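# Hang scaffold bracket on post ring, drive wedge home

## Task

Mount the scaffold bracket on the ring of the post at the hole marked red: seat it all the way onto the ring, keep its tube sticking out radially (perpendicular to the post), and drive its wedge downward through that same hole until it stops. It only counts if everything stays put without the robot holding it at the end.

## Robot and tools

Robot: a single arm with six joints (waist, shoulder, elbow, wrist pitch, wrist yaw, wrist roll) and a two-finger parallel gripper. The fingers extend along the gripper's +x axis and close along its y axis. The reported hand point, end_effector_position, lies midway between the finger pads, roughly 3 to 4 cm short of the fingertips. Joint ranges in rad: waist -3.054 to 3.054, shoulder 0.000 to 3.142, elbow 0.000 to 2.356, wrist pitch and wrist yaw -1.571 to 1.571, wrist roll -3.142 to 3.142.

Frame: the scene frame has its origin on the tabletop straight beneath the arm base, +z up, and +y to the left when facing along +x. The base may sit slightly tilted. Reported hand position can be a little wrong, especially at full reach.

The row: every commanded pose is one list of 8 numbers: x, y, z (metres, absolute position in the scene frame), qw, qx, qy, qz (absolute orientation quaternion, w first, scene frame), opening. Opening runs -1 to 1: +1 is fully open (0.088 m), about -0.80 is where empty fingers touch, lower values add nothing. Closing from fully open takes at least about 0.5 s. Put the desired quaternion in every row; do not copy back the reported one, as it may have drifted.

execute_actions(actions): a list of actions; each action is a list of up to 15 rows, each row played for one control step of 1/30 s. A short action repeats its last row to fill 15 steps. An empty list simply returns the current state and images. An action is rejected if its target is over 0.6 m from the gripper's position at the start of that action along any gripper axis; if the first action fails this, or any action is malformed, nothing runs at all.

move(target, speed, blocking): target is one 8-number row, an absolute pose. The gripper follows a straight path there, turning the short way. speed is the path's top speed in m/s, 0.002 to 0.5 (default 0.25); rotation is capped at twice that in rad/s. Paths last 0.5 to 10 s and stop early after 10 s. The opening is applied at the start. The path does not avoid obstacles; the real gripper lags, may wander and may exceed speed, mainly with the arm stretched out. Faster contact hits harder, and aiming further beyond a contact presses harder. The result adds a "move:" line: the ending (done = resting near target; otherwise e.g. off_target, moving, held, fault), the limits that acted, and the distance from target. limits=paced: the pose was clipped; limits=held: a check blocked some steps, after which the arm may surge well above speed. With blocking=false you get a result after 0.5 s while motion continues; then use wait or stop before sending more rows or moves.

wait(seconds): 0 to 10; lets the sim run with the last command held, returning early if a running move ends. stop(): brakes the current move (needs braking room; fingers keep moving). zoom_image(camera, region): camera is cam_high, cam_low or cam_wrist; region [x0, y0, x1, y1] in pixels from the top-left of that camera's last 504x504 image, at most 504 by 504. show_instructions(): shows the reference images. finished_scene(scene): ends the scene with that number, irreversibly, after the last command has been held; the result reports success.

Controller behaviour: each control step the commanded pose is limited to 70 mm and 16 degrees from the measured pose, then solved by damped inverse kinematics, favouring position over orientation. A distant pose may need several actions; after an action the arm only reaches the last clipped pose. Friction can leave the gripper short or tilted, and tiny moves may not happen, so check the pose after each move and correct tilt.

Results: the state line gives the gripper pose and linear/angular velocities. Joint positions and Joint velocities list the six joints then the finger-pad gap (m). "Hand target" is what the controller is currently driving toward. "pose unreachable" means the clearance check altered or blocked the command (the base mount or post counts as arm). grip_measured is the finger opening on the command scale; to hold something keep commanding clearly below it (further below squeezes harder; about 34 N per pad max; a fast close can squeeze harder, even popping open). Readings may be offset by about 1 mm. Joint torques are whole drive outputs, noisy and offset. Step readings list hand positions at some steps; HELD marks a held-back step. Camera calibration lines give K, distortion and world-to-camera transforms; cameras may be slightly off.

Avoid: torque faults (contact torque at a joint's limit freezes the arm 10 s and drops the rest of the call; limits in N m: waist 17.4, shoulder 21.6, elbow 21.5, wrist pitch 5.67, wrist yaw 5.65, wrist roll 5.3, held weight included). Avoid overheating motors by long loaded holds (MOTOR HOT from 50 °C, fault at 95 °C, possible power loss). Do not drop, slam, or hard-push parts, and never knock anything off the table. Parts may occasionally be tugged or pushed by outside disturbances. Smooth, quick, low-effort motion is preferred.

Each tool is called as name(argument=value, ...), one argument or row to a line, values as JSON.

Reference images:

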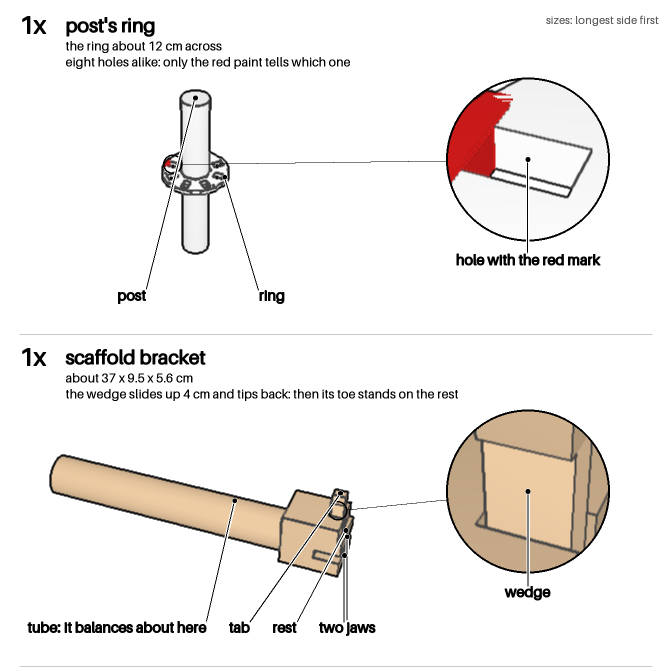

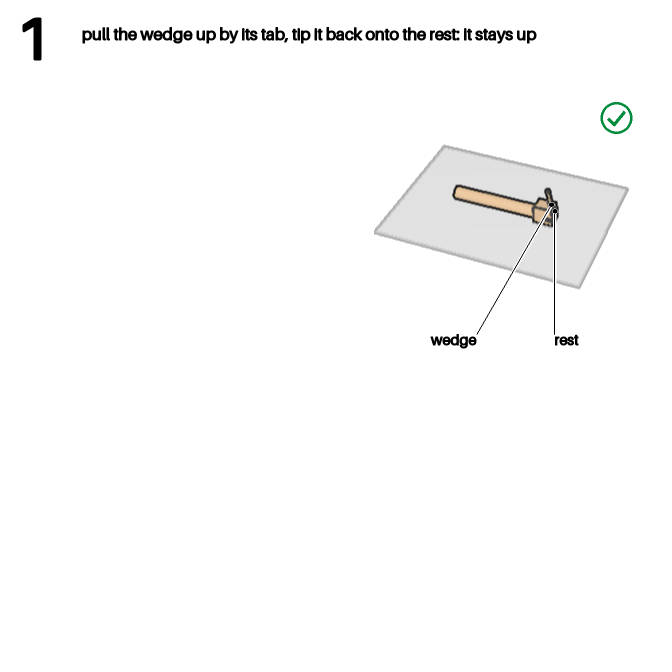

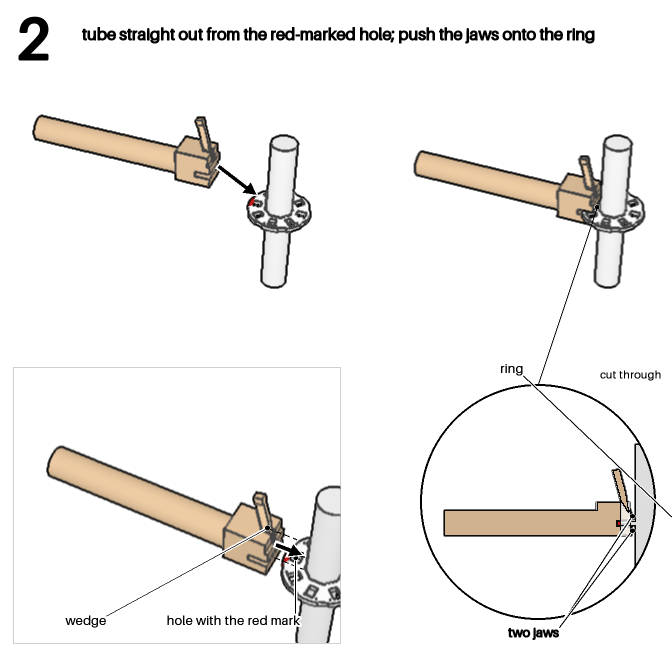

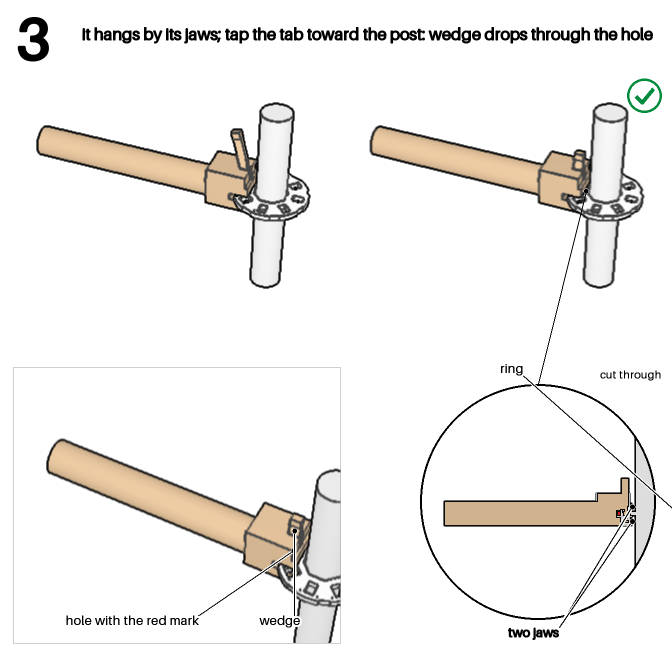

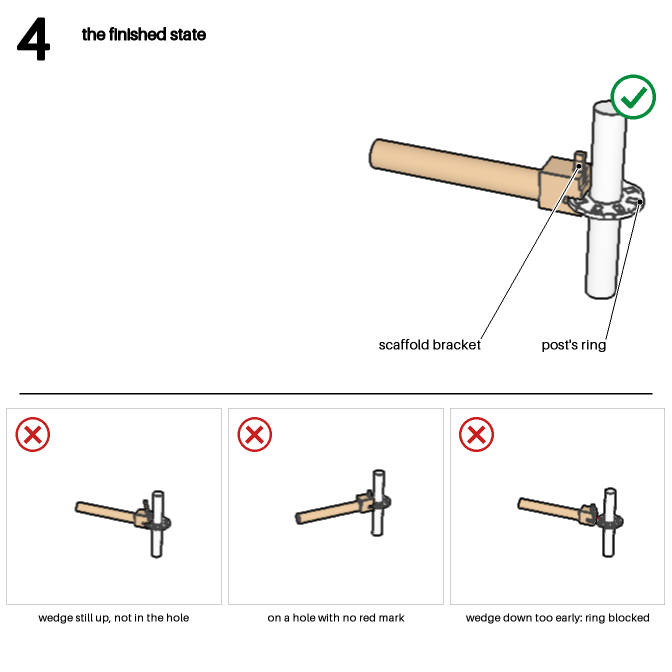

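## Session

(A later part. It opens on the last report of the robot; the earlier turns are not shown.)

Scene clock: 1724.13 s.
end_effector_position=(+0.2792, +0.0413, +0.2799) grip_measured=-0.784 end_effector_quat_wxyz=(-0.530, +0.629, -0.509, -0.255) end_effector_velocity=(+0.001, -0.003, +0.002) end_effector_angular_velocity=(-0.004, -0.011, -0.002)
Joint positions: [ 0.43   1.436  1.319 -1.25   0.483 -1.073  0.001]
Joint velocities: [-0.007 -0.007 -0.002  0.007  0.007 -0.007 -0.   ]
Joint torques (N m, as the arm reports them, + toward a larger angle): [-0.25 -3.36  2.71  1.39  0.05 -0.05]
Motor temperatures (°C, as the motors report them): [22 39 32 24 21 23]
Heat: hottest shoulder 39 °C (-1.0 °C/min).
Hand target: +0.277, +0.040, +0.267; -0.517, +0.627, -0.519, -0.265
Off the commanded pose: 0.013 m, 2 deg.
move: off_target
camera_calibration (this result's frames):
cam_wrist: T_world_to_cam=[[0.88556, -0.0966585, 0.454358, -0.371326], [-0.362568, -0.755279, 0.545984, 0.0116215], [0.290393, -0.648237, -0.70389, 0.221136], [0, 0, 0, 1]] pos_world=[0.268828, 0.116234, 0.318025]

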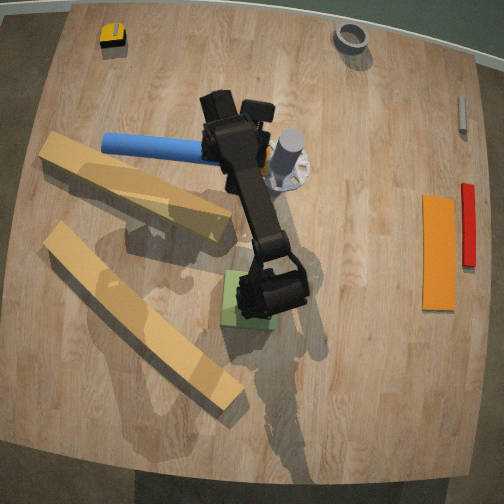

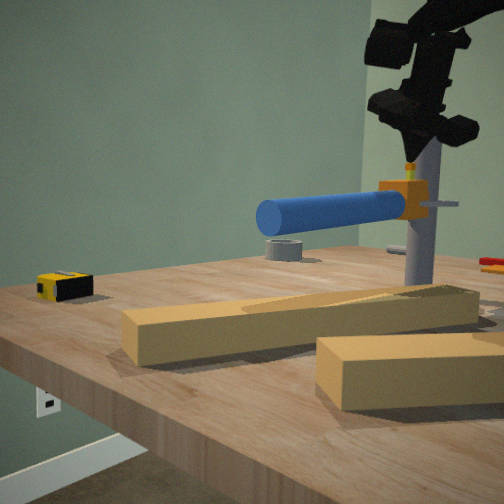

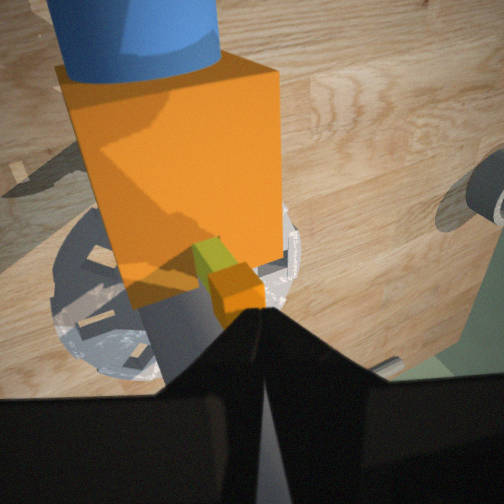

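move(
  target=[0.272, 0.055, 0.305, 0.5174, -0.6267, 0.5192, 0.2646, -0.85],
  speed=0.05,
)

move(
  target=[0.16, 0.13, 0.30, 0.5174, -0.6267, 0.5192, 0.2646, -0.85],
  speed=0.15,
)

Scene clock: 1750.93 s.
end_effector_position=(+0.2699, +0.0526, +0.3031) grip_measured=-0.784 end_effector_quat_wxyz=(-0.514, +0.628, -0.521, -0.265) end_effector_velocity=(-0.003, +0.001, -0.003) end_effector_angular_velocity=(+0.011, +0.031, -0.006)
Joint positions: [ 0.484  1.476  1.456 -1.416  0.489 -1.016  0.001]
Joint velocities: [-0.002  0.012  0.007 -0.022 -0.022  0.007 -0.   ]
Joint torques (N m, as the arm reports them, + toward a larger angle): [ 0.15 -4.11  7.97  0.54  0.2   0.22]
Motor temperatures (°C, as the motors report them): [22 36 31 26 21 23]
Heat: hottest shoulder 36 °C (-4.1 °C/min).
Hand target: +0.272, +0.055, +0.305; -0.517, +0.627, -0.519, -0.265
Off the commanded pose: 0.004 m, 0 deg.
move: done
camera_calibration (this result's frames):
cam_wrist: T_world_to_cam=[[0.903427, -0.0883904, 0.419533, -0.367212], [-0.3384, -0.747843, 0.571153, -0.0103297], [0.26326, -0.657965, -0.705533, 0.25581], [0, 0, 0, 1]] pos_world=[0.260909, 0.128131, 0.340439]

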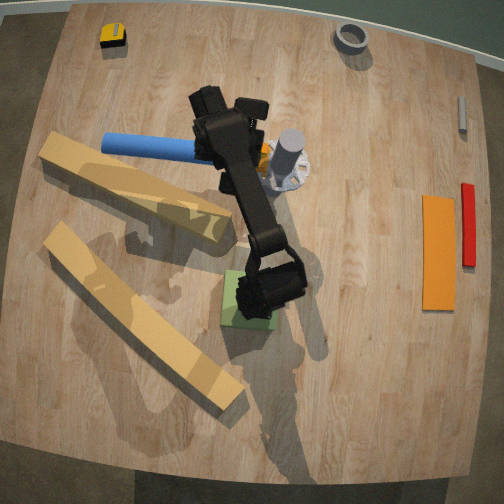

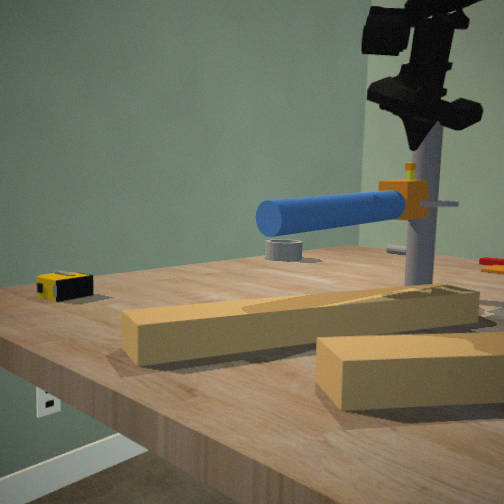

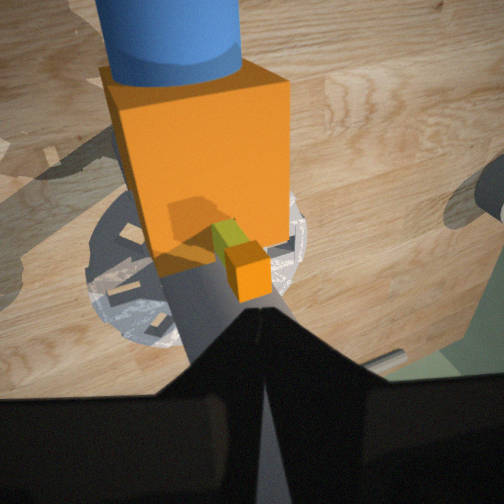

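Scene clock: 1752.27 s.
end_effector_position=(+0.1633, +0.1318, +0.3005) grip_measured=-0.784 end_effector_quat_wxyz=(-0.562, +0.623, -0.458, -0.293) end_effector_velocity=(-0.002, +0.002, +0.000) end_effector_angular_velocity=(+0.017, -0.002, +0.001)
Joint positions: [ 1.042  1.307  1.326 -1.57   0.48  -0.468  0.001]
Joint velocities: [ 0.007 -0.007 -0.002  0.007 -0.007  0.007 -0.   ]
Joint torques (N m, as the arm reports them, + toward a larger angle): [ 0.25 -4.73  4.8   0.43  0.14  0.19]
Motor temperatures (°C, as the motors report them): [22 36 31 26 21 23]
Heat: hottest shoulder 36 °C (-4.0 °C/min).
Hand target: +0.161, +0.130, +0.299; -0.562, +0.621, -0.459, -0.295
Off the commanded pose: 0.004 m, 9 deg.
joint sent to its limit — the command would take joint 4 (wrist pitch) past its lower limit, so that joint was sent only as far as its limit.
move: off_target
camera_calibration (this result's frames):
cam_wrist: T_world_to_cam=[[0.8759, -0.076578, 0.476377, -0.276939], [-0.315302, -0.83819, 0.444997, 0.0603366], [0.365217, -0.539976, -0.758315, 0.317825], [0, 0, 0, 1]] pos_world=[0.14552, 0.200984, 0.346089]

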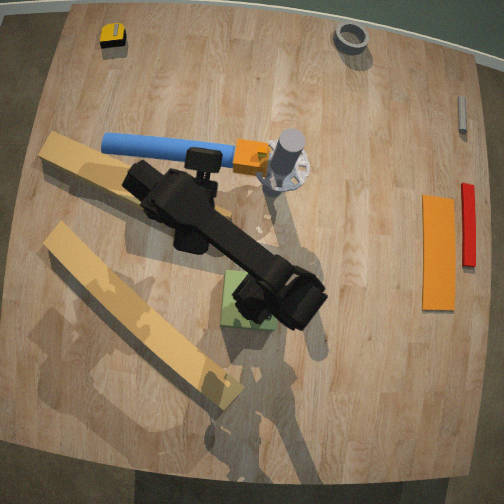

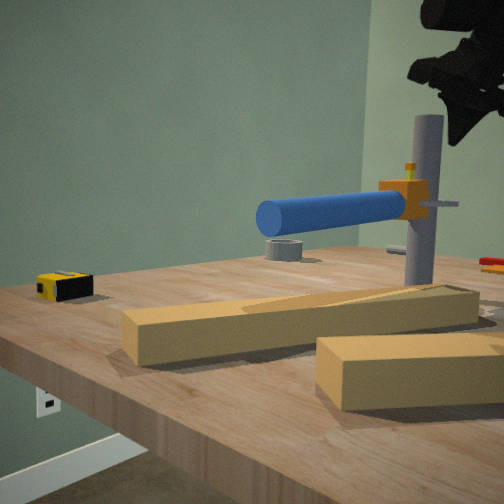

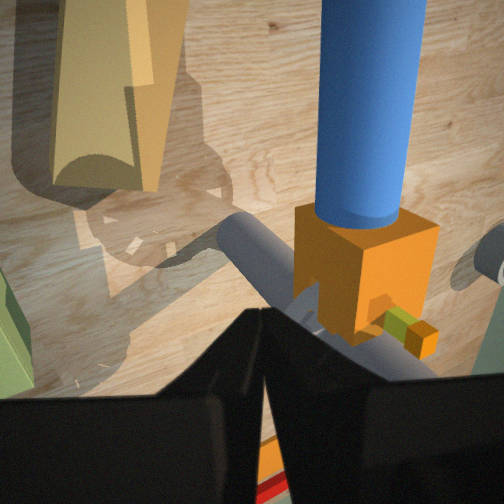

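zoom_image(
  camera="cam_high",
  region=[220, 110, 320, 210],
)

zoom_image(
  camera="cam_low",
  region=[370, 150, 470, 250],
)

Region (220, 110, 320, 210) of cam_high's 504x504 image, scaled by 5.040, with more detail than that image has.

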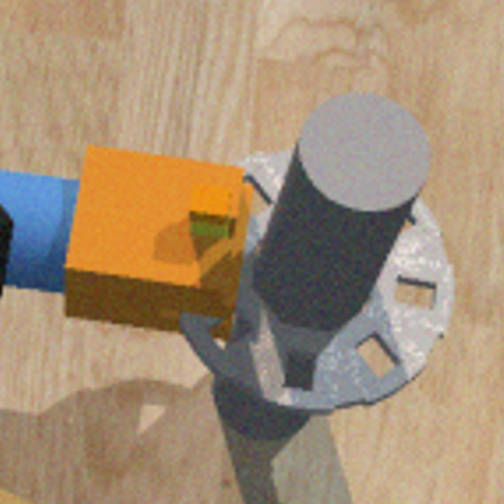

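Region (370, 150, 470, 250) of cam_low's 504x504 image, scaled by 5.040, with more detail than that image has.

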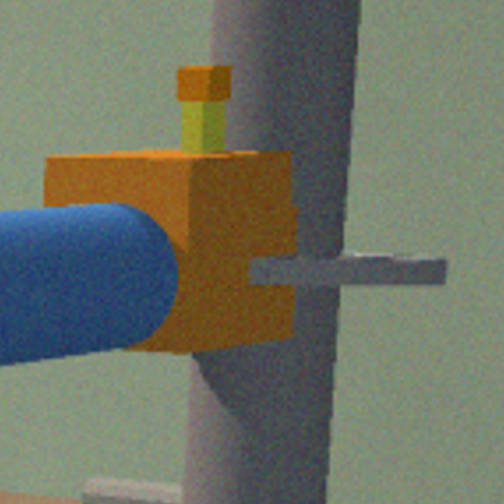

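finished_scene(
  scene=1,
)

The scene is finished: the task was done.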